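# Return misplaced items to the desk holding their kind

## Task

Find each item sitting on a desk where it does not belong and carry it to the desk that holds the other items of its type. The robot must not topple or be left leaning, or the task fails. Items count as placed only if they stay put without the robot holding them once it lets go.

## Robot and tools

ROBOT. A Hello Robot Stretch 4 with a single arm: an omni-wheel base, a lift that slides up a mast, an arm that telescopes forward, a three-joint wrist (yaw, pitch, roll) and a two-finger gripper. It stands about 1.6 m tall, and its base rim lies within 0.23 m of the base origin. Loose objects may occasionally get nudged by something else in the room.

FRAMES. Base frame: origin on the floor below the base centre, x forward, y left, z up. hand_pose is reported in this frame and is a point between the open fingertips. With all wrist joints at 0 its axes line up with the base axes. The printed position may be slightly wrong. The odometry frame is where the base frame was when the scene began. base_odometry comes only from wheel rotation, so slipping shows up as travel. Heading runs -3.142 to 3.142, positive to the left.

execute_actions. Argument "actions" is a list holding one action or none. An empty list only returns state and images. Argument "cameras" picks images: head_camera, head_left_camera, head_right_camera, wrist_camera or "all". Omitting it, null or ["all"] gives all of them, [] gives none, and an unknown name makes the whole call fail. An action contains "base", "joints" or both, plus optional "pace" and "contact_limits"; alternatively it is just {"end_of_arm": "enable_torque"}. All motions in one action begin together and may finish at different moments.
- "base": a single command, always an offset from where the base last reported itself. {"translate_m": d} drives straight, metres, forward positive, -2 to 2. {"strafe_m": d} slides sideways, metres, left positive, -2 to 2. {"rotate_rad": d} spins in place, radians, counter-clockwise from above positive, -3.2 to 3.2.
- "joints": absolute targets keyed by name. lift_m 0 to 1.2 m; arm_m 0 to 0.55 m extension; wrist_yaw_rad -1.134 to 4.276 (0 faces forward, positive turns left, 3.14 is folded back, above 3.4 the arm may block it); wrist_pitch_rad -1.117 to 4.259 (0 level, 1.57 pointing down); wrist_roll_rad -1.117 to 4.259 (0 keeps fingers level, positive turns clockwise as seen from behind); gripper_m -0.038 to 0.141 m, the fingertip gap, negative meaning the fingers press together. Targets past a range get clipped and the result reports it; any other bad value or unknown key rejects the call with no motion.
- "pace": "slow", "default", "fast" or "max" (default if omitted). Base top speeds are 0.1/0.3/0.4/0.6 m/s and 1/2/3/4 rad/s respectively, reduced when the lift is above 0.2 m.
- "contact_limits": {"arm_m": v}, v from 0 (gentlest) to 0.75 (firmest), default 0.5; the arm halts when it pushes harder than that.
A joint or base left out of an action may keep driving toward an older target without the status showing it.

wait: {"seconds": 0 to 10}; commands nothing and returns state and images.
zoom_image: {"camera": name, "region": [x0, y0, x1, y1]} in pixels of that camera's most recent full image, top-left origin, at most 504 by 504.
finished_scene: {"scene": n} closes the current scene permanently and reports whether the goal was met; things must remain in place afterwards.

CAMERAS. head_camera sits atop the mast looking forward and down (turn the base to look around). head_left_camera and head_right_camera are fisheyes beside it, angled steeper, also showing base and arm. wrist_camera looks along the fingers, fingertips near the bottom of its image. Calibration lines give intrinsics K and T_world_to_cam from the base frame; they carry small errors, larger for the wrist camera.

RESULTS. base_status and joint_status describe how each motion ended: "done" (for the base, wheels turned the commanded amount even if slipping), "off_target" (stopped short, may still push), "contact_stop_at_<key>" (hit something; the part holds or, per on_its_own, goes slack), "limit_stop_at_<name>" (built-in limit, e.g. own_body or tilt), "time_out", "torque_fault". on_its_own lists things not commanded in this call; "held at" there is the held target, not the actual position. lidar_m: 12 distances in metres, 30-degree sectors, first straight ahead then counter-clockwise (4th left, 7th behind, 10th right); "-" means nothing seen or closer than 0.25 m; it catches table tops but may miss glass and thin legs. wrist_depth_mm: 7x7 grid of depths, 100 to 2000 mm, "-" unknown. turned_by_wheels vs turned_by_imu differing by over about 0.1 rad suggests a collision or slip. base_tilt in degrees (forward, right positive). motor_effort in percent with peak in brackets; wheel positive means turning right.

GRIPPING. Command gripper_m below the object's width; the squeeze pulls the object toward the wrist somewhat. Neither the reading nor "done" proves a grasp; look for a clear change in gripper_m effort or check images. If fingertips jam on a surface, raise the lift. To unfold the wrist at start, send lift_m 0.4 with wrist_yaw_rad 0.

AVOID. Driving or turning with over 1 kg held and arm_m above 0.2, especially at fast paces (tipping). Strong, high or sustained pushes. Pressing the gripper into things during base or arm moves, which trips a wrist torque_fault; recover with {"end_of_arm": "enable_torque"}. A tilt beyond 6 degrees slackens lift, arm and wheels. Tilting the gripper up while rolled can trigger own_body stops. Drops, slams and knocking items off desks; release objects gently so they rest on their own.

Each tool is called after "Call:" as name(argument=value, ...), one argument or row to a line, values as JSON.

## Session

Call:
execute_actions(
  actions=[],
)

Scene clock: 0.00 s.
base_odometry: x=+0.000 y=+0.000 heading=+0.000 (m, m, rad; odometry frame)
turned_by_wheels: +0.000 (rad since the last result)
turned_by_imu: +0.000 (rad since the last result)
base_tilt: forward=+1.0 right=+0.1 (deg)
lidar_m: 0.92 0.98 1.31 2.20 1.13 0.79 0.75 0.82 0.70 0.67 0.71 0.95
base_status: not commanded
joint_positions: lift_m=+0.232 arm_m=-0.002 wrist_yaw_rad=+3.223 wrist_pitch_rad=+0.020 wrist_roll_rad=+0.010 gripper_m=+0.057
joint_status: not commanded
motor_effort: lift_m=+18 arm_m=+0 wrist_yaw_rad=-1 wrist_pitch_rad=-7 wrist_roll_rad=+1 gripper_m=-4 wheel_0=+0 wheel_1=+0 wheel_2=+0 (%)
hand_pose: x=-0.1256 y=+0.0636 z=+0.4046 quat_wxyz=(-0.041, -0.010, +0.004, +0.999) (m; base frame)
wrist_depth_mm: - - 137 904 891 854 842 / - - 134 904 904 878 842 / - - 134 264 891 866 842 / - 114 136 891 891 854 842 / 189 141 931 904 878 866 831 / 199 960 220 904 208 854 831 / 196 946 917 904 878 842 842
pictures: head_camera, head_left_camera, head_right_camera, wrist_camera
Images, in order (width x height): head_camera 420x560, head_left_camera 420x672, head_right_camera 420x672, wrist_camera 616x392.

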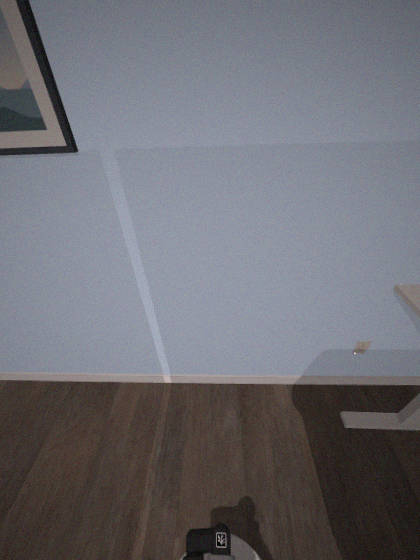

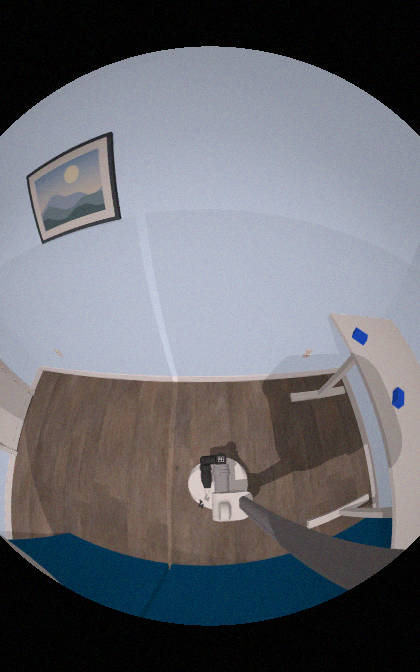

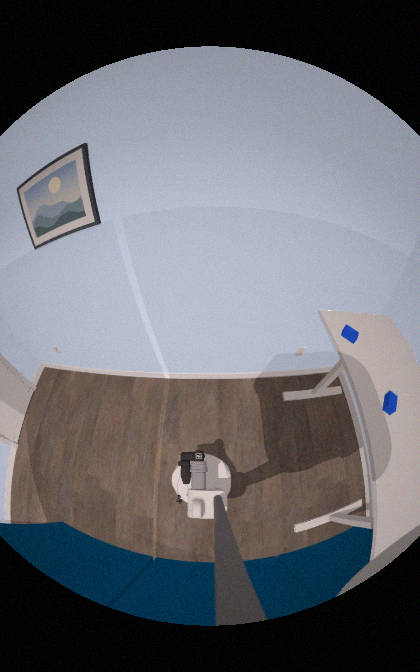

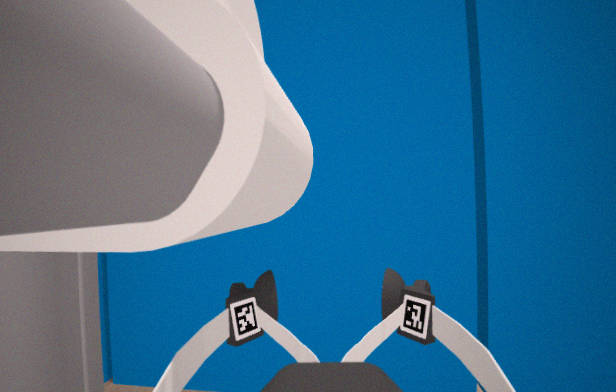

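Call:
execute_actions(
  actions=[
    {"base":{"rotate_rad":-1.57},"joints":{"lift_m":0.9,"wrist_yaw_rad":0,"gripper_m":0.12},"pace":"fast"},
  ],
)

Scene clock: 4.70 s.
base_odometry: x=+0.000 y=+0.000 heading=-1.569 (m, m, rad; odometry frame)
turned_by_wheels: -1.569 (rad since the last result)
turned_by_imu: -1.579 (rad since the last result)
base_tilt: forward=+1.1 right=+0.2 (deg)
lidar_m: 0.66 0.70 0.97 0.92 0.97 1.29 2.21 1.14 0.81 0.78 0.81 0.70
base_status: done
joint_positions: lift_m=+0.900 arm_m=-0.002 wrist_yaw_rad=+0.000 wrist_pitch_rad=+0.020 wrist_roll_rad=+0.010 gripper_m=+0.120
joint_status: all done
motor_effort: lift_m=+23(22) arm_m=-1(0) wrist_yaw_rad=+0(6) wrist_pitch_rad=-7(7) wrist_roll_rad=+0(1) gripper_m=-2(2) wheel_0=+6(12) wheel_1=+3(13) wheel_2=+2(12) (%)
hand_pose: x=+0.4575 y=-0.0873 z=+1.0720 quat_wxyz=(+1.000, +0.005, +0.010, +0.000) (m; base frame)
wrist_depth_mm: 1336 1308 1281 1255 1281 1281 1060 / 1336 1308 1308 1281 1281 1281 1060 / 1308 1308 1281 1281 1281 1255 1098 / 1336 1308 1281 1255 1281 1255 1078 / 1308 1281 1281 1255 1281 1281 1025 / 654 615 213 654 634 206 591 / 496 477 466 164 452 449 768
pictures: head_camera, head_left_camera, head_right_camera, wrist_camera
camera_calibration (this result's frames):
wrist_camera: T_world_to_cam=[[0.0531376, -0.997856, -0.0382137, -0.0543894], [-0.0108654, 0.0376877, -0.99923, 1.13661], [0.998528, 0.0535119, -0.00883944, -0.214655], [0, 0, 0, 1]] pos_world=[0.229579, -0.0856222, 1.13175]
Images, in order (width x height): head_camera 420x560, head_left_camera 420x672, head_right_camera 420x672, wrist_camera 616x392.

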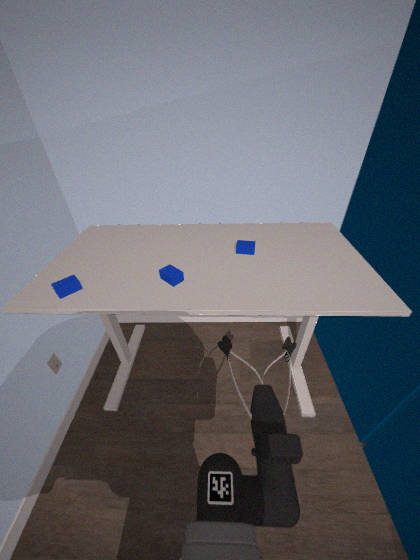

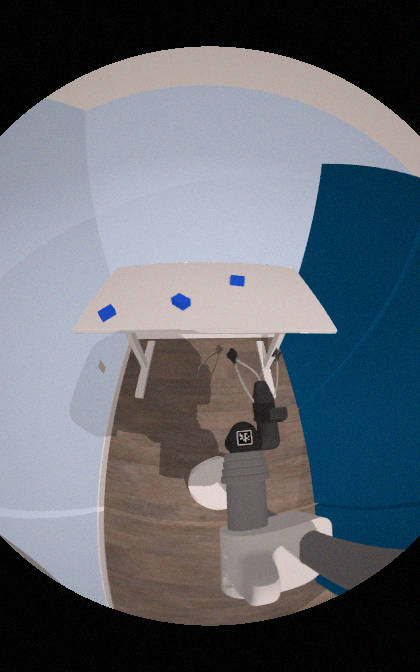

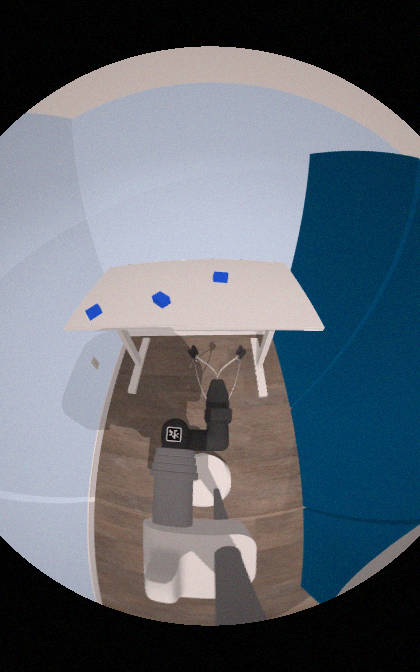

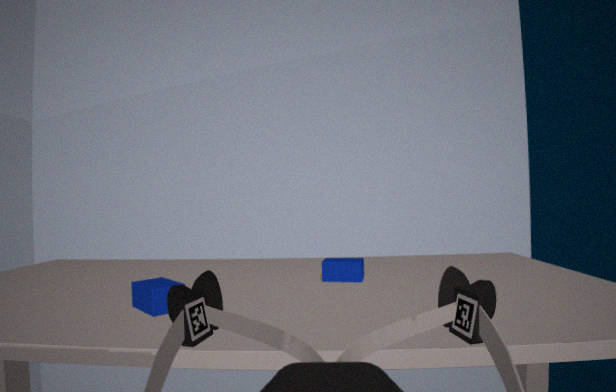

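Call:
execute_actions(
  actions=[
    {"base":{"translate_m":-1.4},"pace":"max"},
  ],
  cameras=[],
)

Call:
execute_actions(
  actions=[
    {"base":{"rotate_rad":-1.56},"pace":"fast"},
  ],
)

Scene clock: 13.40 s.
base_odometry: x=-0.001 y=+1.400 heading=-1.570 (m, m, rad; odometry frame)
turned_by_wheels: +0.000 (rad since the last result)
turned_by_imu: +0.004 (rad since the last result)
base_tilt: forward=+1.0 right=+0.2 (deg)
lidar_m: 2.06 1.31 0.94 0.90 0.95 0.88 0.81 0.82 1.22 0.78 0.82 1.13
base_status: done
joint_positions: lift_m=+0.900 arm_m=-0.002 wrist_yaw_rad=+0.000 wrist_pitch_rad=+0.020 wrist_roll_rad=+0.010 gripper_m=+0.120
joint_status: not commanded
motor_effort: lift_m=+23(23) arm_m=+0(1) wrist_yaw_rad=-1(2) wrist_pitch_rad=-7(7) wrist_roll_rad=+3(0) gripper_m=+1(2) wheel_0=-5(10) wheel_1=-2(10) wheel_2=+1(12) (%)
hand_pose: x=+0.4574 y=-0.0874 z=+1.0720 quat_wxyz=(+1.000, +0.005, +0.010, +0.000) (m; base frame)
wrist_depth_mm: 1430 - - - - 1537 1042 / 1430 - - - - 1576 1060 / 1430 - - - - 1618 1098 / 1464 - - - - 1661 1078 / 1430 1921 - - - 1661 1098 / 1397 1863 213 - - 208 1098 / 1366 1808 - 164 - 1618 1098
pictures: none
No camera images: the call's "cameras" was empty. Leave "cameras" out to get every camera's image.

Scene clock: 15.50 s.
base_odometry: x=-0.001 y=+1.400 heading=-3.128 (m, m, rad; odometry frame)
turned_by_wheels: -1.559 (rad since the last result)
turned_by_imu: -1.570 (rad since the last result)
base_tilt: forward=+1.1 right=+0.2 (deg)
lidar_m: 0.81 0.81 1.12 2.09 1.32 0.96 0.90 0.95 0.85 0.82 0.81 1.21
base_status: done
joint_positions: lift_m=+0.900 arm_m=-0.002 wrist_yaw_rad=+0.000 wrist_pitch_rad=+0.020 wrist_roll_rad=+0.010 gripper_m=+0.120
joint_status: not commanded
motor_effort: lift_m=+23(23) arm_m=+0(0) wrist_yaw_rad=+0(1) wrist_pitch_rad=-7(7) wrist_roll_rad=-1(2) gripper_m=+3(0) wheel_0=+8(11) wheel_1=+5(9) wheel_2=+4(10) (%)
hand_pose: x=+0.4574 y=-0.0874 z=+1.0720 quat_wxyz=(+1.000, +0.005, +0.010, +0.000) (m; base frame)
wrist_depth_mm: 591 585 759 - - 1708 1138 / 585 580 750 - - 1756 1160 / 591 585 741 - - 1756 1182 / 591 585 732 - - 1756 1182 / 585 585 723 - - 1756 1160 / 580 580 213 - - 207 1205 / 585 580 691 164 - 1708 1182
pictures: head_camera, head_left_camera, head_right_camera, wrist_camera
camera_calibration (this result's frames):
wrist_camera: T_world_to_cam=[[0.0527519, -0.997876, -0.0382137, -0.0543227], [-0.0108508, 0.0376919, -0.99923, 1.13665], [0.998549, 0.0531259, -0.00883946, -0.214664], [0, 0, 0, 1]] pos_world=[0.229552, -0.0856456, 1.1318]
Images, in order (width x height): head_camera 420x560, head_left_camera 420x672, head_right_camera 420x672, wrist_camera 616x392.

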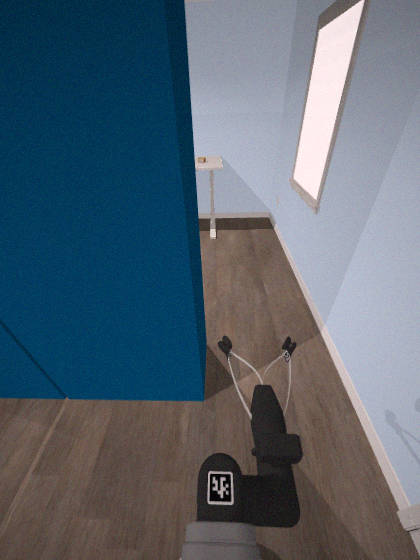

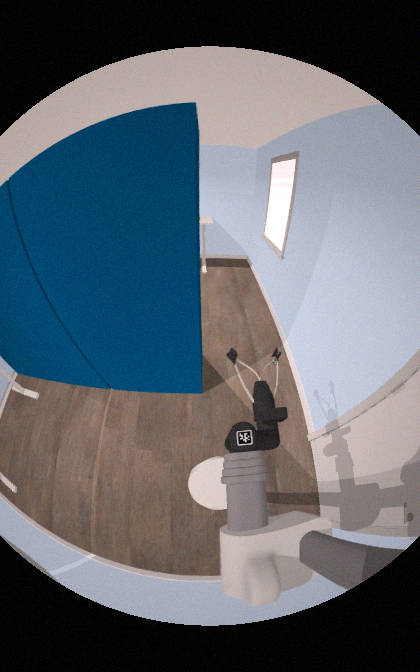

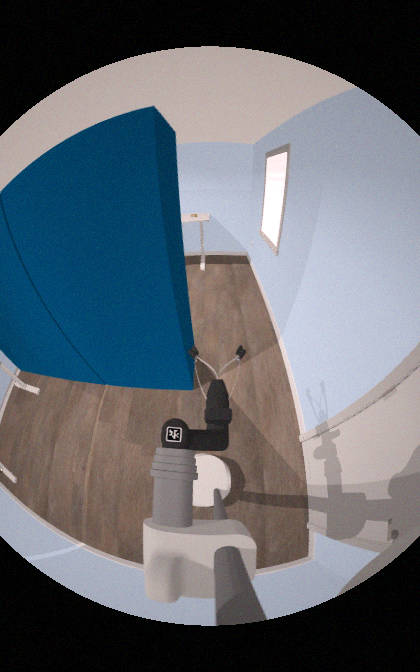

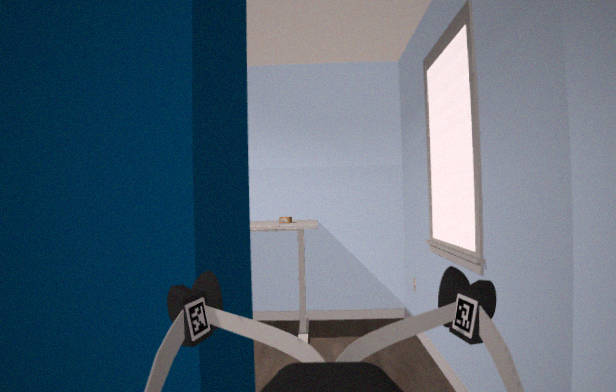

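Call:
execute_actions(
  actions=[
    {"base":{"strafe_m":-0.35},"joints":{"lift_m":0.4},"pace":"max"},
  ],
  cameras=[],
)

Call:
execute_actions(
  actions=[
    {"base":{"translate_m":1.9},"joints":{"lift_m":0.95},"pace":"max"},
  ],
)

Scene clock: 21.43 s.
base_odometry: x=-0.006 y=+1.750 heading=-3.128 (m, m, rad; odometry frame)
turned_by_wheels: +0.000 (rad since the last result)
turned_by_imu: +0.001 (rad since the last result)
base_tilt: forward=+1.1 right=+0.2 (deg)
lidar_m: 1.99 0.93 1.13 2.42 1.27 0.93 0.90 0.61 0.48 0.47 0.47 0.71
base_status: done
joint_positions: lift_m=+0.400 arm_m=-0.002 wrist_yaw_rad=+0.000 wrist_pitch_rad=+0.020 wrist_roll_rad=+0.010 gripper_m=+0.120
joint_status: all done
motor_effort: lift_m=+15(17) arm_m=+0(0) wrist_yaw_rad=+1(0) wrist_pitch_rad=-7(6) wrist_roll_rad=+1(2) gripper_m=-1(1) wheel_0=+5(8) wheel_1=-2(13) wheel_2=+0(4) (%)
hand_pose: x=+0.4574 y=-0.0874 z=+0.5726 quat_wxyz=(+1.000, +0.005, +0.010, +0.000) (m; base frame)
wrist_depth_mm: 759 - - - 1921 917 640 / 768 - - - - 931 640 / 759 - - - - 960 640 / 759 - - - - 960 647 / 759 - - - - 976 647 / 741 991 213 - 1921 207 647 / 741 946 1464 164 1366 931 668
pictures: none
No camera images: the call's "cameras" was empty. Leave "cameras" out to get every camera's image.

Scene clock: 26.43 s.
base_odometry: x=-1.906 y=+1.723 heading=-3.127 (m, m, rad; odometry frame)
turned_by_wheels: +0.001 (rad since the last result)
turned_by_imu: +0.000 (rad since the last result)
base_tilt: forward=+1.2 right=+0.2 (deg)
lidar_m: 1.25 1.17 1.62 2.44 0.89 0.79 1.92 0.73 0.52 0.47 0.45 0.63
base_status: done
joint_positions: lift_m=+0.950 arm_m=-0.002 wrist_yaw_rad=+0.000 wrist_pitch_rad=+0.020 wrist_roll_rad=+0.010 gripper_m=+0.120
joint_status: all done
motor_effort: lift_m=+22(26) arm_m=-1(0) wrist_yaw_rad=+0(1) wrist_pitch_rad=-6(6) wrist_roll_rad=+0(0) gripper_m=-2(1) wheel_0=+6(11) wheel_1=+1(9) wheel_2=+2(12) (%)
hand_pose: x=+0.4574 y=-0.0874 z=+1.1221 quat_wxyz=(+1.000, +0.005, +0.010, +0.000) (m; base frame)
wrist_depth_mm: 1756 1756 1708 1708 1756 891 609 / 1756 1708 1756 1708 1708 904 615 / 1756 1756 1756 1708 1708 931 609 / 1756 1708 1708 1708 1708 917 615 / 1756 1756 1756 1756 1708 931 615 / 1756 1078 213 1708 1661 207 640 / 1756 1708 1708 164 1464 904 634
pictures: head_camera, head_left_camera, head_right_camera, wrist_camera
camera_calibration (this result's frames):
wrist_camera: T_world_to_cam=[[0.0528305, -0.997872, -0.0382159, -0.0524202], [-0.010896, 0.037691, -0.99923, 1.18669], [0.998544, 0.0532062, -0.00888156, -0.214173], [0, 0, 0, 1]] pos_world=[0.229561, -0.0856407, 1.18187]
Images, in order (width x height): head_camera 420x560, head_left_camera 420x672, head_right_camera 420x672, wrist_camera 616x392.

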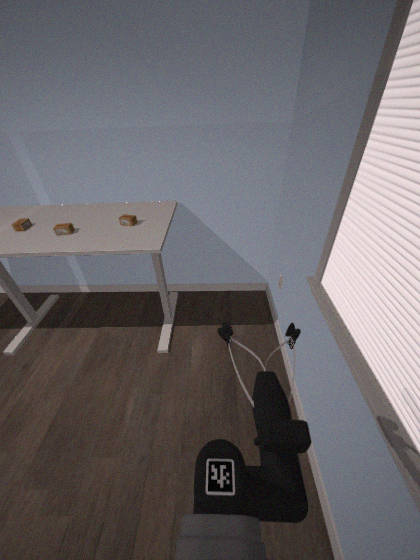

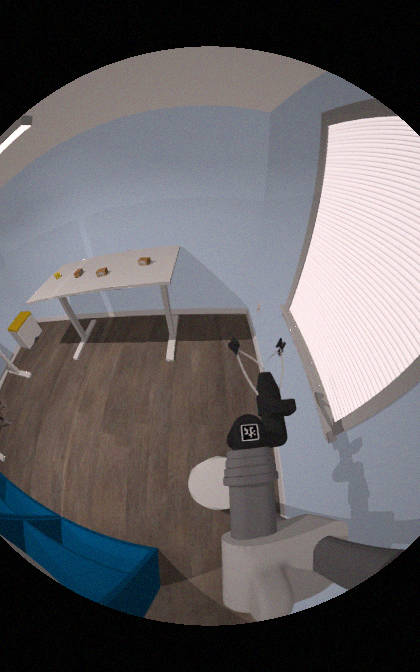

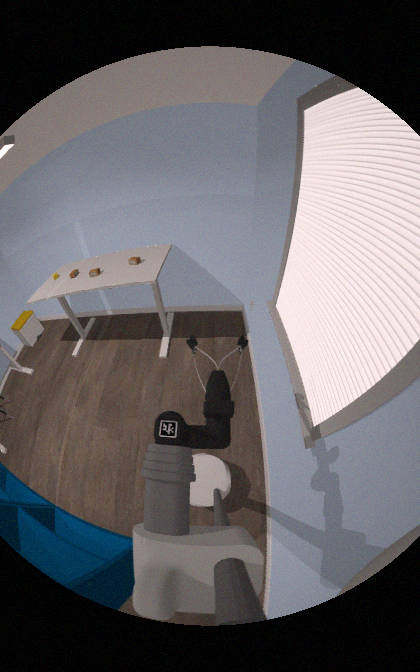

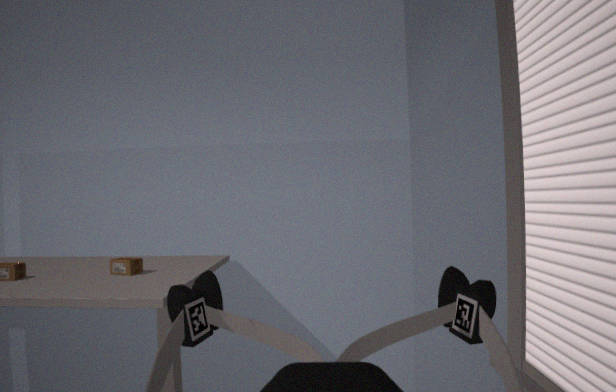

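Call:
execute_actions(
  actions=[
    {"base":{"rotate_rad":1.2},"joints":{"lift_m":0.5},"pace":"max"},
  ],
  cameras=["head_camera"],
)

Call:
execute_actions(
  actions=[
    {"base":{"translate_m":1.5},"joints":{"lift_m":1.0,"wrist_pitch_rad":0.5},"pace":"max"},
  ],
)

Scene clock: 32.47 s.
base_odometry: x=-1.906 y=+1.723 heading=-1.929 (m, m, rad; odometry frame)
turned_by_wheels: +1.199 (rad since the last result)
turned_by_imu: +1.210 (rad since the last result)
base_tilt: forward=+1.1 right=+0.1 (deg)
lidar_m: 1.93 1.59 0.78 0.79 1.26 0.60 0.47 0.46 0.49 0.78 1.18 1.25
base_status: done
joint_positions: lift_m=+0.500 arm_m=-0.002 wrist_yaw_rad=+0.000 wrist_pitch_rad=+0.020 wrist_roll_rad=+0.010 gripper_m=+0.120
joint_status: all done
motor_effort: lift_m=+15(23) arm_m=-1(0) wrist_yaw_rad=-1(0) wrist_pitch_rad=-7(6) wrist_roll_rad=+1(3) gripper_m=+0(2) wheel_0=-6(11) wheel_1=-5(11) wheel_2=-2(9) (%)
hand_pose: x=+0.4575 y=-0.0874 z=+0.6726 quat_wxyz=(+1.000, +0.005, +0.010, +0.000) (m; base frame)
wrist_depth_mm: - - - - - - 1808 / - - - - - - 1756 / - - - - - 1708 1308 / - - - - - - 1863 / - - - - - - 1808 / - - 213 - - 206 1863 / 1708 1708 1708 164 1618 1576 1618
pictures: head_camera
Images, in order (width x height): head_camera 420x560.

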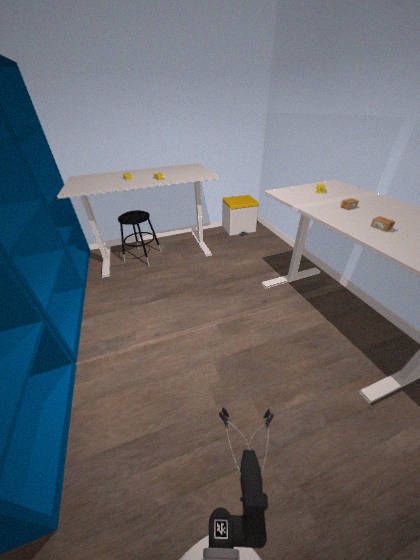

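Scene clock: 36.90 s.
base_odometry: x=-2.430 y=+0.318 heading=-1.928 (m, m, rad; odometry frame)
turned_by_wheels: +0.001 (rad since the last result)
turned_by_imu: +0.000 (rad since the last result)
base_tilt: forward=+1.1 right=+0.2 (deg)
lidar_m: 1.04 1.03 1.15 1.19 1.16 1.31 1.88 1.83 0.72 0.58 0.54 0.61
base_status: done
joint_positions: lift_m=+1.000 arm_m=-0.002 wrist_yaw_rad=+0.000 wrist_pitch_rad=+0.502 wrist_roll_rad=+0.010 gripper_m=+0.120
joint_status: all done
motor_effort: lift_m=+22(27) arm_m=-1(1) wrist_yaw_rad=+1(2) wrist_pitch_rad=-6(5) wrist_roll_rad=-1(1) gripper_m=+0(4) wheel_0=+4(11) wheel_1=+3(9) wheel_2=+3(16) (%)
hand_pose: x=+0.4219 y=-0.0874 z=+1.0392 quat_wxyz=(+0.969, +0.005, +0.248, -0.001) (m; base frame)
wrist_depth_mm: 1308 1397 1499 1661 1756 1499 1205 / 1397 1464 1430 1708 1921 1576 1205 / 866 917 976 1863 1983 1618 1255 / 1537 1661 1808 1983 1661 1661 1336 / 1661 1808 1921 1983 1808 1708 1366 / 1661 1708 214 1661 1618 208 1366 / 1430 1430 1430 164 1366 1336 1336
pictures: head_camera, head_left_camera, head_right_camera, wrist_camera
camera_calibration (this result's frames):
wrist_camera: T_world_to_cam=[[0.0291278, -0.997873, -0.0583252, -0.0228146], [-0.472414, 0.0376793, -0.880571, 1.17489], [0.880895, 0.0532027, -0.470311, 0.349706], [0, 0, 0, 1]] pos_world=[0.247644, -0.0856403, 1.19771]
Images, in order (width x height): head_camera 420x560, head_left_camera 420x672, head_right_camera 420x672, wrist_camera 616x392.

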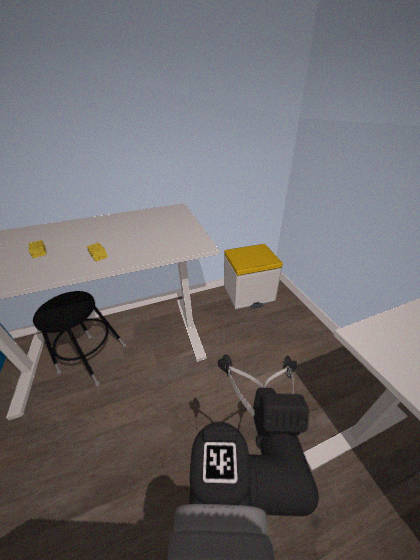

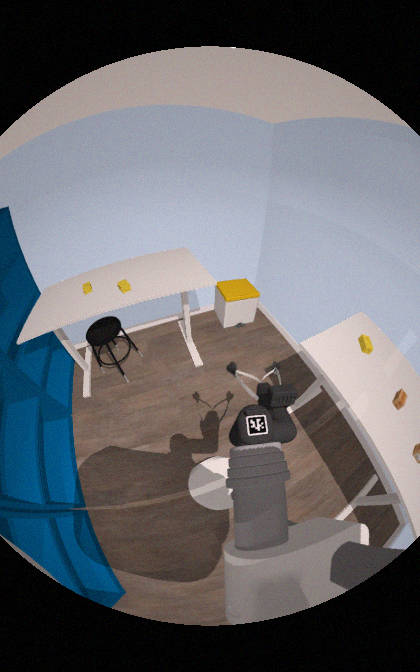

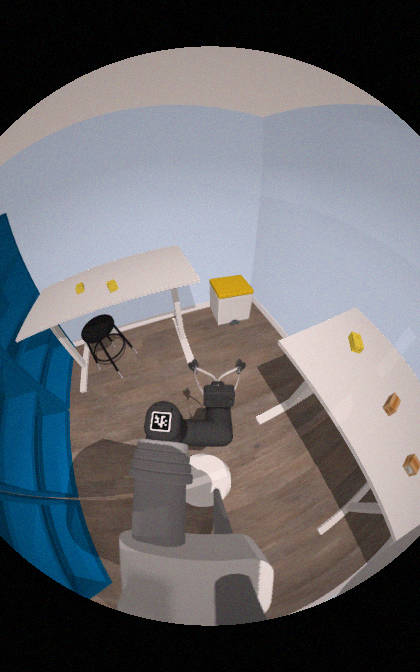

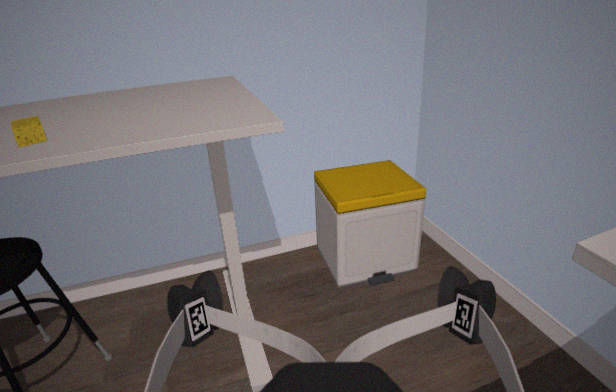

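Call:
execute_actions(
  actions=[
    {"base":{"rotate_rad":-0.885},"joints":{"lift_m":1.03,"arm_m":0.3,"gripper_m":0.141},"pace":"fast"},
  ],
)

Scene clock: 42.63 s.
base_odometry: x=-2.430 y=+0.318 heading=-2.812 (m, m, rad; odometry frame)
turned_by_wheels: -0.884 (rad since the last result)
turned_by_imu: -0.889 (rad since the last result)
base_tilt: forward=+1.1 right=+0.1 (deg)
lidar_m: 0.57 0.69 1.03 1.04 1.31 1.15 1.16 1.43 1.83 1.15 0.63 0.57
base_status: done
joint_positions: lift_m=+1.030 arm_m=+0.299 wrist_yaw_rad=+0.000 wrist_pitch_rad=+0.502 wrist_roll_rad=+0.010 gripper_m=+0.141
joint_status: all done
motor_effort: lift_m=+23(27) arm_m=+6(6) wrist_yaw_rad=+0(1) wrist_pitch_rad=-5(6) wrist_roll_rad=+1(1) gripper_m=-1(2) wheel_0=+6(9) wheel_1=+5(11) wheel_2=+4(8) (%)
hand_pose: x=+0.7228 y=-0.0874 z=+1.0691 quat_wxyz=(+0.969, +0.005, +0.248, -0.001) (m; base frame)
wrist_depth_mm: 1025 960 878 820 759 707 668 / 1118 1025 946 878 809 750 707 / 1229 1118 1025 866 820 768 723 / 1366 1229 627 549 597 585 574 / 1576 1308 484 466 466 455 445 / 1661 382 217 387 379 195 364 / 334 330 329 155 319 314 317
pictures: head_camera, head_left_camera, head_right_camera, wrist_camera
camera_calibration (this result's frames):
wrist_camera: T_world_to_cam=[[0.0291235, -0.997873, -0.0583236, -0.0298339], [-0.472363, 0.0376829, -0.880598, 1.34333], [0.880923, 0.053196, -0.470261, 0.0986891], [0, 0, 0, 1]] pos_world=[0.548472, -0.0856409, 1.2276]
Images, in order (width x height): head_camera 420x560, head_left_camera 420x672, head_right_camera 420x672, wrist_camera 616x392.

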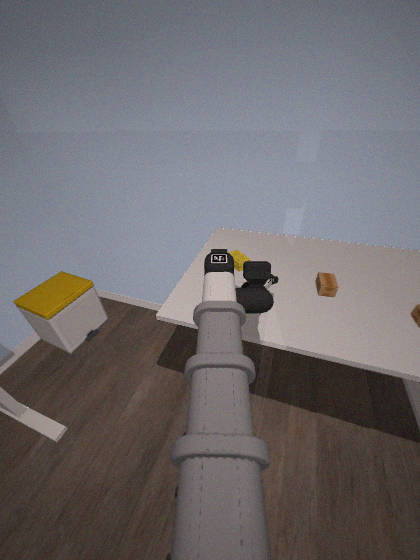

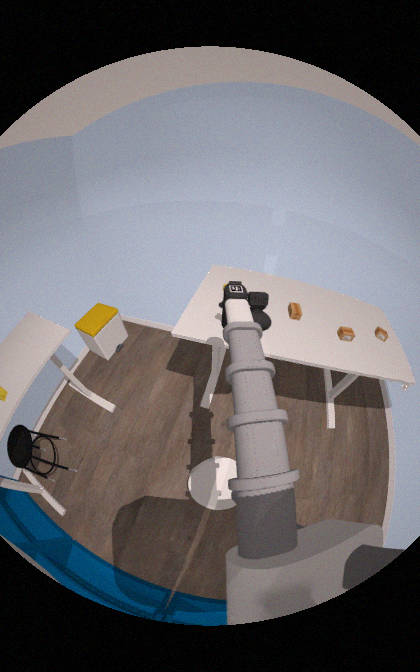

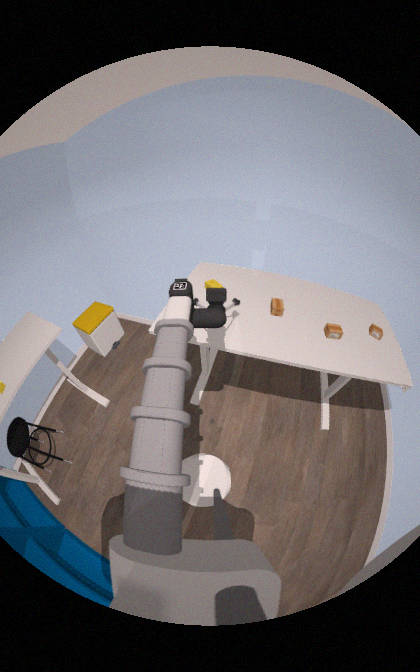

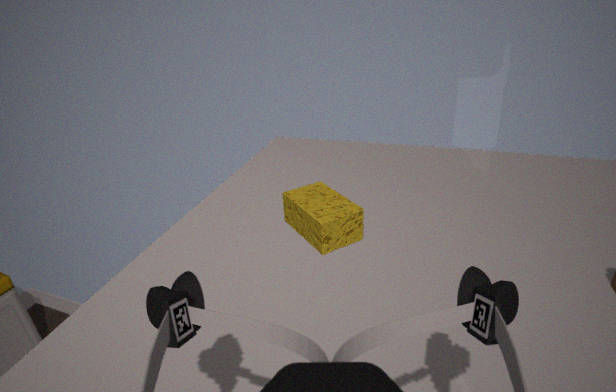

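Call:
execute_actions(
  actions=[
    {"base":{"strafe_m":-0.16},"joints":{"arm_m":0.45,"wrist_yaw_rad":0.65},"pace":"fast"},
  ],
  cameras=[],
)

Call:
execute_actions(
  actions=[
    {"base":{"translate_m":0.1},"joints":{"lift_m":1.0},"pace":"fast"},
  ],
)

Scene clock: 52.03 s.
base_odometry: x=-2.482 y=+0.469 heading=-2.811 (m, m, rad; odometry frame)
turned_by_wheels: +0.000 (rad since the last result)
turned_by_imu: +0.002 (rad since the last result)
base_tilt: forward=+1.1 right=+0.1 (deg)
lidar_m: 0.50 0.64 1.19 1.18 1.38 1.20 1.19 1.94 1.69 1.00 0.58 0.53
base_status: done
joint_positions: lift_m=+1.030 arm_m=+0.449 wrist_yaw_rad=+0.650 wrist_pitch_rad=+0.502 wrist_roll_rad=+0.010 gripper_m=+0.141
joint_status: all done
motor_effort: lift_m=+23(23) arm_m=+6(7) wrist_yaw_rad=+0(5) wrist_pitch_rad=-6(6) wrist_roll_rad=+0(0) gripper_m=-3(1) wheel_0=+4(12) wheel_1=+0(13) wheel_2=+0(3) (%)
hand_pose: x=+0.8742 y=+0.0834 z=+1.0691 quat_wxyz=(+0.918, -0.075, +0.237, +0.308) (m; base frame)
wrist_depth_mm: 1430 1576 1537 1042 798 634 539 / 1499 1661 1708 1118 831 661 559 / 1537 1756 1863 1205 878 691 580 / 1576 1708 1921 1308 591 585 574 / 1708 1537 1576 477 462 455 449 / 1708 382 218 387 329 195 364 / 336 330 329 156 297 306 314
pictures: none
No camera images: the call's "cameras" was empty. Leave "cameras" out to get every camera's image.

Scene clock: 53.50 s.
base_odometry: x=-2.576 y=+0.437 heading=-2.810 (m, m, rad; odometry frame)
turned_by_wheels: +0.001 (rad since the last result)
turned_by_imu: +0.001 (rad since the last result)
base_tilt: forward=+1.1 right=+0.2 (deg)
lidar_m: 0.40 0.52 1.15 1.16 1.46 1.30 1.31 1.99 1.72 0.83 0.47 0.41
base_status: done
joint_positions: lift_m=+1.000 arm_m=+0.449 wrist_yaw_rad=+0.650 wrist_pitch_rad=+0.502 wrist_roll_rad=+0.010 gripper_m=+0.141
joint_status: all done
motor_effort: lift_m=+14(17) arm_m=+5(6) wrist_yaw_rad=+0(0) wrist_pitch_rad=-6(5) wrist_roll_rad=+0(0) gripper_m=-2(1) wheel_0=+5(5) wheel_1=+5(8) wheel_2=+1(11) (%)
hand_pose: x=+0.8742 y=+0.0834 z=+1.0398 quat_wxyz=(+0.918, -0.075, +0.237, +0.308) (m; base frame)
wrist_depth_mm: 1366 1537 1308 878 668 535 459 / 1464 1661 1464 960 707 559 477 / 1537 1708 1661 1042 750 585 500 / 1576 1661 1863 1118 535 521 508 / 1618 1499 1537 424 413 404 397 / 1708 342 217 334 290 196 325 / 300 296 294 156 246 279 279
pictures: head_camera, head_left_camera, head_right_camera, wrist_camera
camera_calibration (this result's frames):
wrist_camera: T_world_to_cam=[[0.626953, -0.776871, -0.0583248, -0.406503], [-0.398923, -0.25583, -0.880574, 1.34287], [0.669171, 0.575346, -0.470305, 0.0840472], [0, 0, 0, 1]] pos_world=[0.734319, -0.0206103, 1.19832]
Images, in order (width x height): head_camera 420x560, head_left_camera 420x672, head_right_camera 420x672, wrist_camera 616x392.

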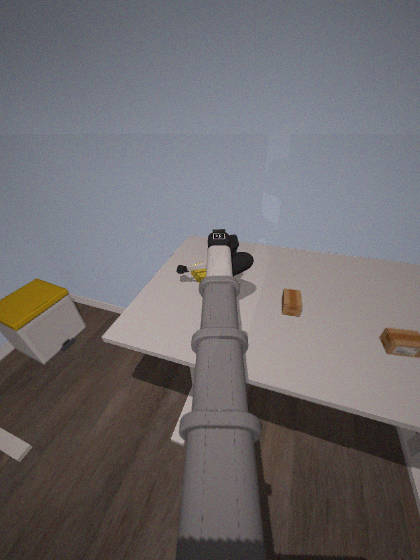

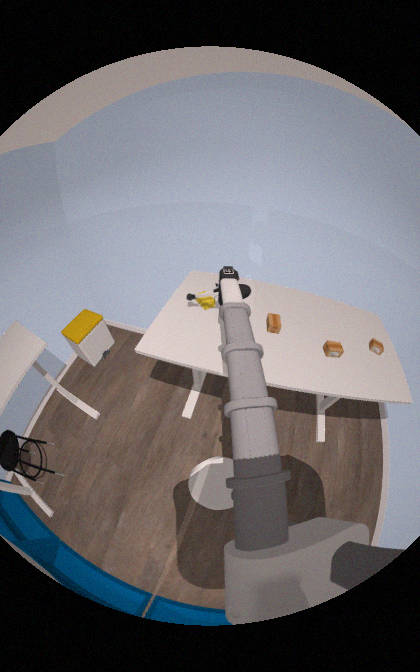

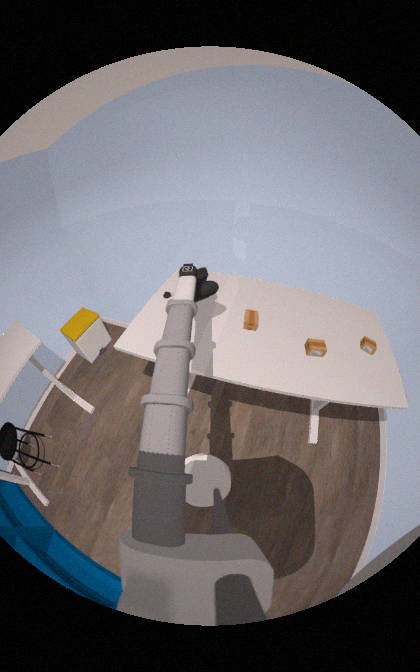

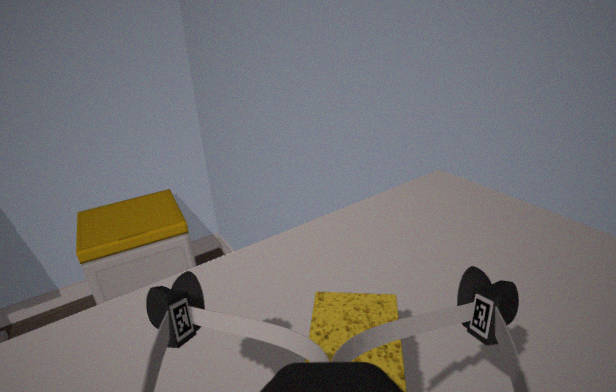

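Call:
execute_actions(
  actions=[
    {"joints":{"lift_m":0.932,"arm_m":0.472}},
  ],
  cameras=["wrist_camera","head_left_camera"],
)

Scene clock: 56.07 s.
base_odometry: x=-2.576 y=+0.437 heading=-2.810 (m, m, rad; odometry frame)
turned_by_wheels: +0.000 (rad since the last result)
turned_by_imu: +0.001 (rad since the last result)
base_tilt: forward=+1.1 right=+0.2 (deg)
lidar_m: 0.43 0.52 1.14 1.15 1.43 1.31 1.31 1.98 1.73 0.81 0.49 0.41
base_status: not commanded
joint_positions: lift_m=+0.932 arm_m=+0.471 wrist_yaw_rad=+0.650 wrist_pitch_rad=+0.502 wrist_roll_rad=+0.010 gripper_m=+0.141
joint_status: all done
motor_effort: lift_m=+14(13) arm_m=+6(6) wrist_yaw_rad=+0(1) wrist_pitch_rad=-6(6) wrist_roll_rad=+2(1) gripper_m=+1(0) wheel_0=+5(5) wheel_1=+5(5) wheel_2=+1(1) (%)
hand_pose: x=+0.8961 y=+0.0834 z=+0.9718 quat_wxyz=(+0.918, -0.075, +0.237, +0.308) (m; base frame)
wrist_depth_mm: 1366 1537 1281 842 647 512 439 / 1430 1576 1397 917 683 535 455 / 1537 1708 1576 991 668 525 477 / 1537 1576 1499 394 387 375 370 / 1336 317 312 238 286 293 289 / 257 246 218 187 192 195 236 / 217 213 213 156 164 202 204
pictures: head_left_camera, wrist_camera
camera_calibration (this result's frames):
wrist_camera: T_world_to_cam=[[0.626953, -0.77687, -0.0583249, -0.424217], [-0.398924, -0.255831, -0.880574, 1.29178], [0.669171, 0.575346, -0.470306, 0.0374132], [0, 0, 0, 1]] pos_world=[0.75625, -0.0206103, 1.13036]
Images, in order (width x height): head_left_camera 420x672, wrist_camera 616x392.

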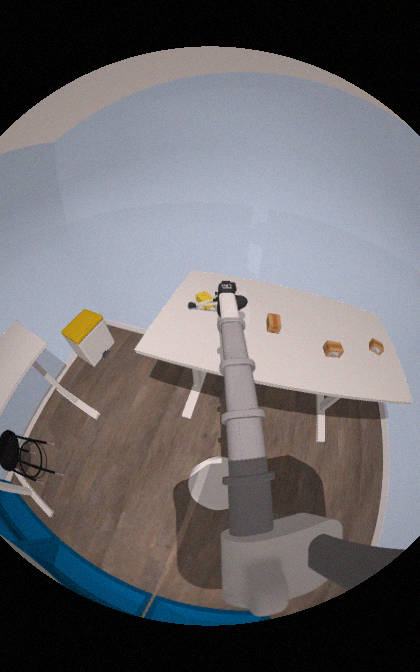

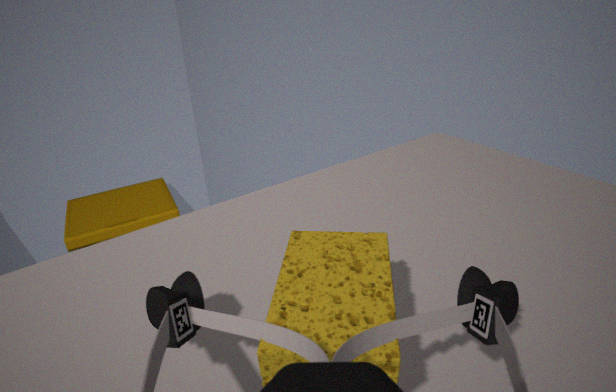

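Call:
execute_actions(
  actions=[
    {"joints":{"gripper_m":0.03,"lift_m":0.936}},
  ],
  cameras=["wrist_camera"],
)

Call:
execute_actions(
  actions=[
    {"joints":{"lift_m":1.02}},
  ],
  cameras=["wrist_camera"],
)

Scene clock: 60.40 s.
base_odometry: x=-2.576 y=+0.437 heading=-2.810 (m, m, rad; odometry frame)
turned_by_wheels: +0.000 (rad since the last result)
turned_by_imu: +0.002 (rad since the last result)
base_tilt: forward=+1.1 right=+0.2 (deg)
lidar_m: 0.44 0.50 1.15 1.17 1.40 1.29 1.31 1.99 1.71 0.84 0.47 0.41
base_status: not commanded
joint_positions: lift_m=+0.936 arm_m=+0.471 wrist_yaw_rad=+0.650 wrist_pitch_rad=+0.502 wrist_roll_rad=+0.010 gripper_m=+0.030
joint_status: all done
motor_effort: lift_m=+23(22) arm_m=+6(6) wrist_yaw_rad=+2(1) wrist_pitch_rad=-6(6) wrist_roll_rad=+1(1) gripper_m=-14(13) wheel_0=+5(5) wheel_1=+5(5) wheel_2=+1(1) (%)
hand_pose: x=+0.8961 y=+0.0834 z=+0.9751 quat_wxyz=(+0.918, -0.075, +0.237, +0.308) (m; base frame)
wrist_depth_mm: 1366 1537 1255 854 647 512 442 / 1397 1618 1397 931 683 535 459 / 1499 1708 1576 1008 683 535 477 / 1537 1576 1537 402 392 382 375 / 1366 324 317 229 293 298 293 / 262 259 210 186 185 245 239 / 221 217 209 158 166 181 206
pictures: wrist_camera
camera_calibration (this result's frames):
wrist_camera: T_world_to_cam=[[0.626954, -0.77687, -0.0583248, -0.424031], [-0.398924, -0.255831, -0.880574, 1.29461], [0.669171, 0.575346, -0.470306, 0.0389251], [0, 0, 0, 1]] pos_world=[0.756252, -0.0206103, 1.13358]
Images, in order (width x height): wrist_camera 616x392.

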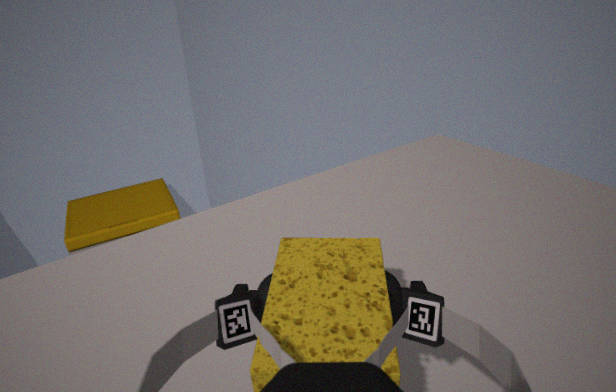

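Scene clock: 61.73 s.
base_odometry: x=-2.576 y=+0.437 heading=-2.810 (m, m, rad; odometry frame)
turned_by_wheels: +0.000 (rad since the last result)
turned_by_imu: +0.000 (rad since the last result)
base_tilt: forward=+1.1 right=+0.2 (deg)
lidar_m: 0.40 0.54 1.14 1.16 1.41 1.29 1.35 1.99 1.73 0.83 0.48 0.42
base_status: not commanded
joint_positions: lift_m=+1.020 arm_m=+0.471 wrist_yaw_rad=+0.650 wrist_pitch_rad=+0.502 wrist_roll_rad=+0.010 gripper_m=+0.030
joint_status: all done
motor_effort: lift_m=+23(27) arm_m=+6(6) wrist_yaw_rad=+1(1) wrist_pitch_rad=-5(6) wrist_roll_rad=+2(0) gripper_m=-17(14) wheel_0=+5(5) wheel_1=+5(5) wheel_2=+1(1) (%)
hand_pose: x=+0.8961 y=+0.0834 z=+1.0590 quat_wxyz=(+0.918, -0.075, +0.237, +0.308) (m; base frame)
wrist_depth_mm: 1366 1499 1281 854 647 517 442 / 1464 1618 1397 917 683 539 459 / 1499 1708 1576 991 723 564 477 / 1576 1661 1808 1078 699 559 500 / 1661 1464 1863 229 433 436 430 / 1708 1397 211 186 185 357 351 / 325 319 306 158 166 226 303
pictures: wrist_camera
camera_calibration (this result's frames):
wrist_camera: T_world_to_cam=[[0.626953, -0.77687, -0.058325, -0.419133], [-0.398924, -0.25583, -0.880574, 1.36857], [0.669171, 0.575346, -0.470306, 0.078423], [0, 0, 0, 1]] pos_world=[0.756254, -0.0206103, 1.21757]
Images, in order (width x height): wrist_camera 616x392.

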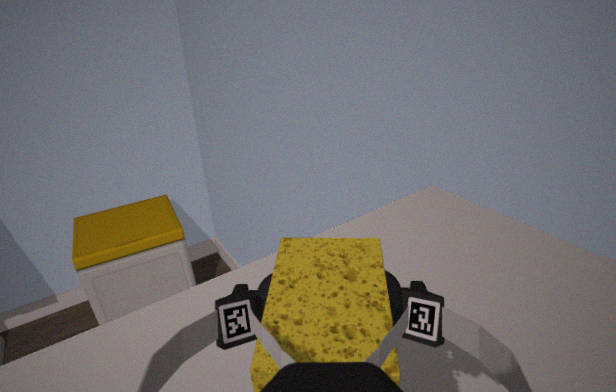

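Call:
execute_actions(
  actions=[
    {"base":{"rotate_rad":1.24},"joints":{"wrist_yaw_rad":0.3,"lift_m":1.04}},
  ],
  cameras=["head_camera"],
)

Call:
execute_actions(
  actions=[
    {"base":{"translate_m":0.45},"joints":{"arm_m":0.52},"pace":"fast"},
  ],
)

Scene clock: 66.70 s.
base_odometry: x=-2.576 y=+0.437 heading=-1.571 (m, m, rad; odometry frame)
turned_by_wheels: +1.239 (rad since the last result)
turned_by_imu: +1.250 (rad since the last result)
base_tilt: forward=+1.0 right=+0.1 (deg)
lidar_m: 1.17 1.22 1.39 1.30 1.37 1.82 1.74 0.68 0.44 0.42 0.43 0.60
base_status: done
joint_positions: lift_m=+1.040 arm_m=+0.471 wrist_yaw_rad=+0.300 wrist_pitch_rad=+0.502 wrist_roll_rad=+0.010 gripper_m=+0.030
joint_status: all done
motor_effort: lift_m=+23(23) arm_m=+5(6) wrist_yaw_rad=-1(6) wrist_pitch_rad=-5(6) wrist_roll_rad=-1(1) gripper_m=-13(18) wheel_0=-6(11) wheel_1=-5(10) wheel_2=-3(9) (%)
hand_pose: x=+0.9094 y=-0.0087 z=+1.0790 quat_wxyz=(+0.958, -0.033, +0.246, +0.144) (m; base frame)
wrist_depth_mm: 1499 1397 1308 1205 1138 1042 1008 / 1576 1464 1336 1255 1182 1098 1060 / 991 946 904 904 866 831 1118 / 778 699 647 627 615 603 1138 / 1921 1397 1229 229 504 492 480 / 1661 1499 211 186 185 1430 1366 / 1464 1430 1182 158 166 759 1308
pictures: head_camera
Images, in order (width x height): head_camera 420x560.

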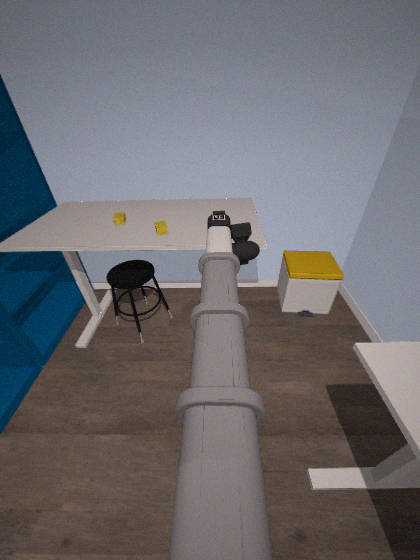

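Scene clock: 69.47 s.
base_odometry: x=-2.576 y=-0.013 heading=-1.571 (m, m, rad; odometry frame)
turned_by_wheels: +0.001 (rad since the last result)
turned_by_imu: +0.001 (rad since the last result)
base_tilt: forward=+1.1 right=+0.2 (deg)
lidar_m: 0.70 0.73 1.02 1.29 1.35 2.30 2.21 0.63 0.42 0.39 1.28 0.73
base_status: done
joint_positions: lift_m=+1.040 arm_m=+0.519 wrist_yaw_rad=+0.300 wrist_pitch_rad=+0.502 wrist_roll_rad=+0.010 gripper_m=+0.030
joint_status: all done
motor_effort: lift_m=+23(23) arm_m=+6(6) wrist_yaw_rad=-2(0) wrist_pitch_rad=-6(6) wrist_roll_rad=+1(0) gripper_m=-15(17) wheel_0=+4(6) wheel_1=+3(9) wheel_2=+1(14) (%)
hand_pose: x=+0.9573 y=-0.0088 z=+1.0790 quat_wxyz=(+0.958, -0.032, +0.246, +0.144) (m; base frame)
wrist_depth_mm: 904 831 778 723 683 640 597 / 976 891 831 768 723 676 634 / 1008 946 866 809 759 715 676 / 683 661 647 627 621 603 691 / 517 508 496 229 462 466 469 / 410 407 210 186 185 384 377 / 345 340 327 158 166 237 325
pictures: head_camera, head_left_camera, head_right_camera, wrist_camera
camera_calibration (this result's frames):
wrist_camera: T_world_to_cam=[[0.322695, -0.944704, -0.0583298, -0.238176], [-0.462555, -0.103635, -0.880513, 1.44918], [0.825779, 0.311118, -0.47042, -0.0522012], [0, 0, 0, 1]] pos_world=[0.790293, -0.0585793, 1.23758]
Images, in order (width x height): head_camera 420x560, head_left_camera 420x672, head_right_camera 420x672, wrist_camera 616x392.

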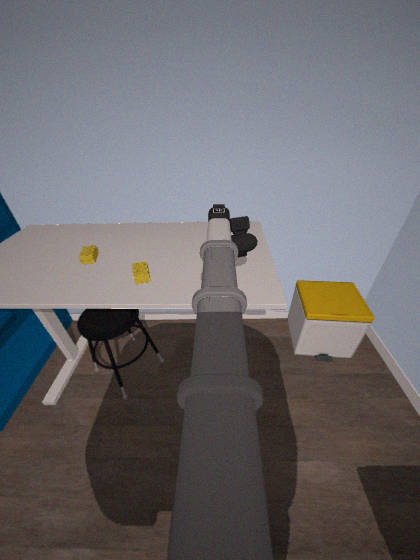

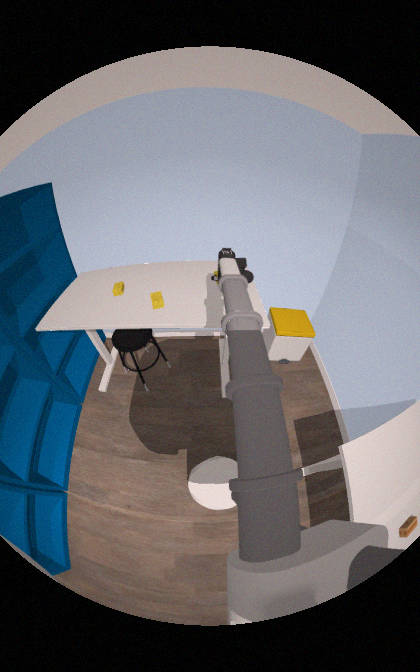

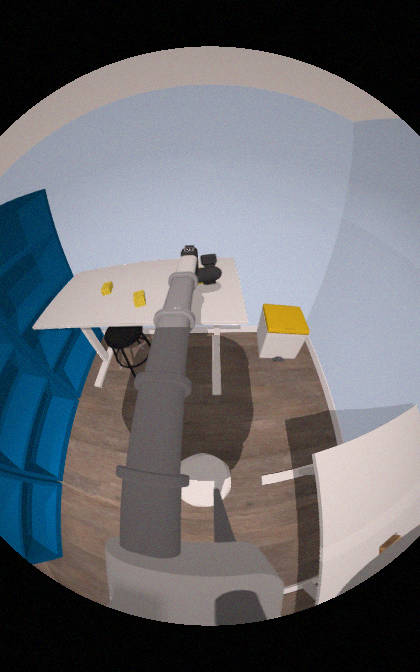

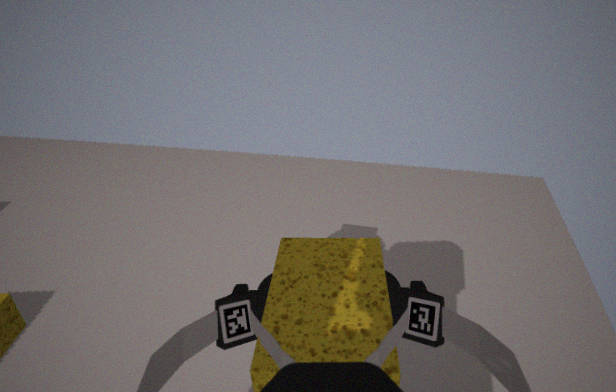

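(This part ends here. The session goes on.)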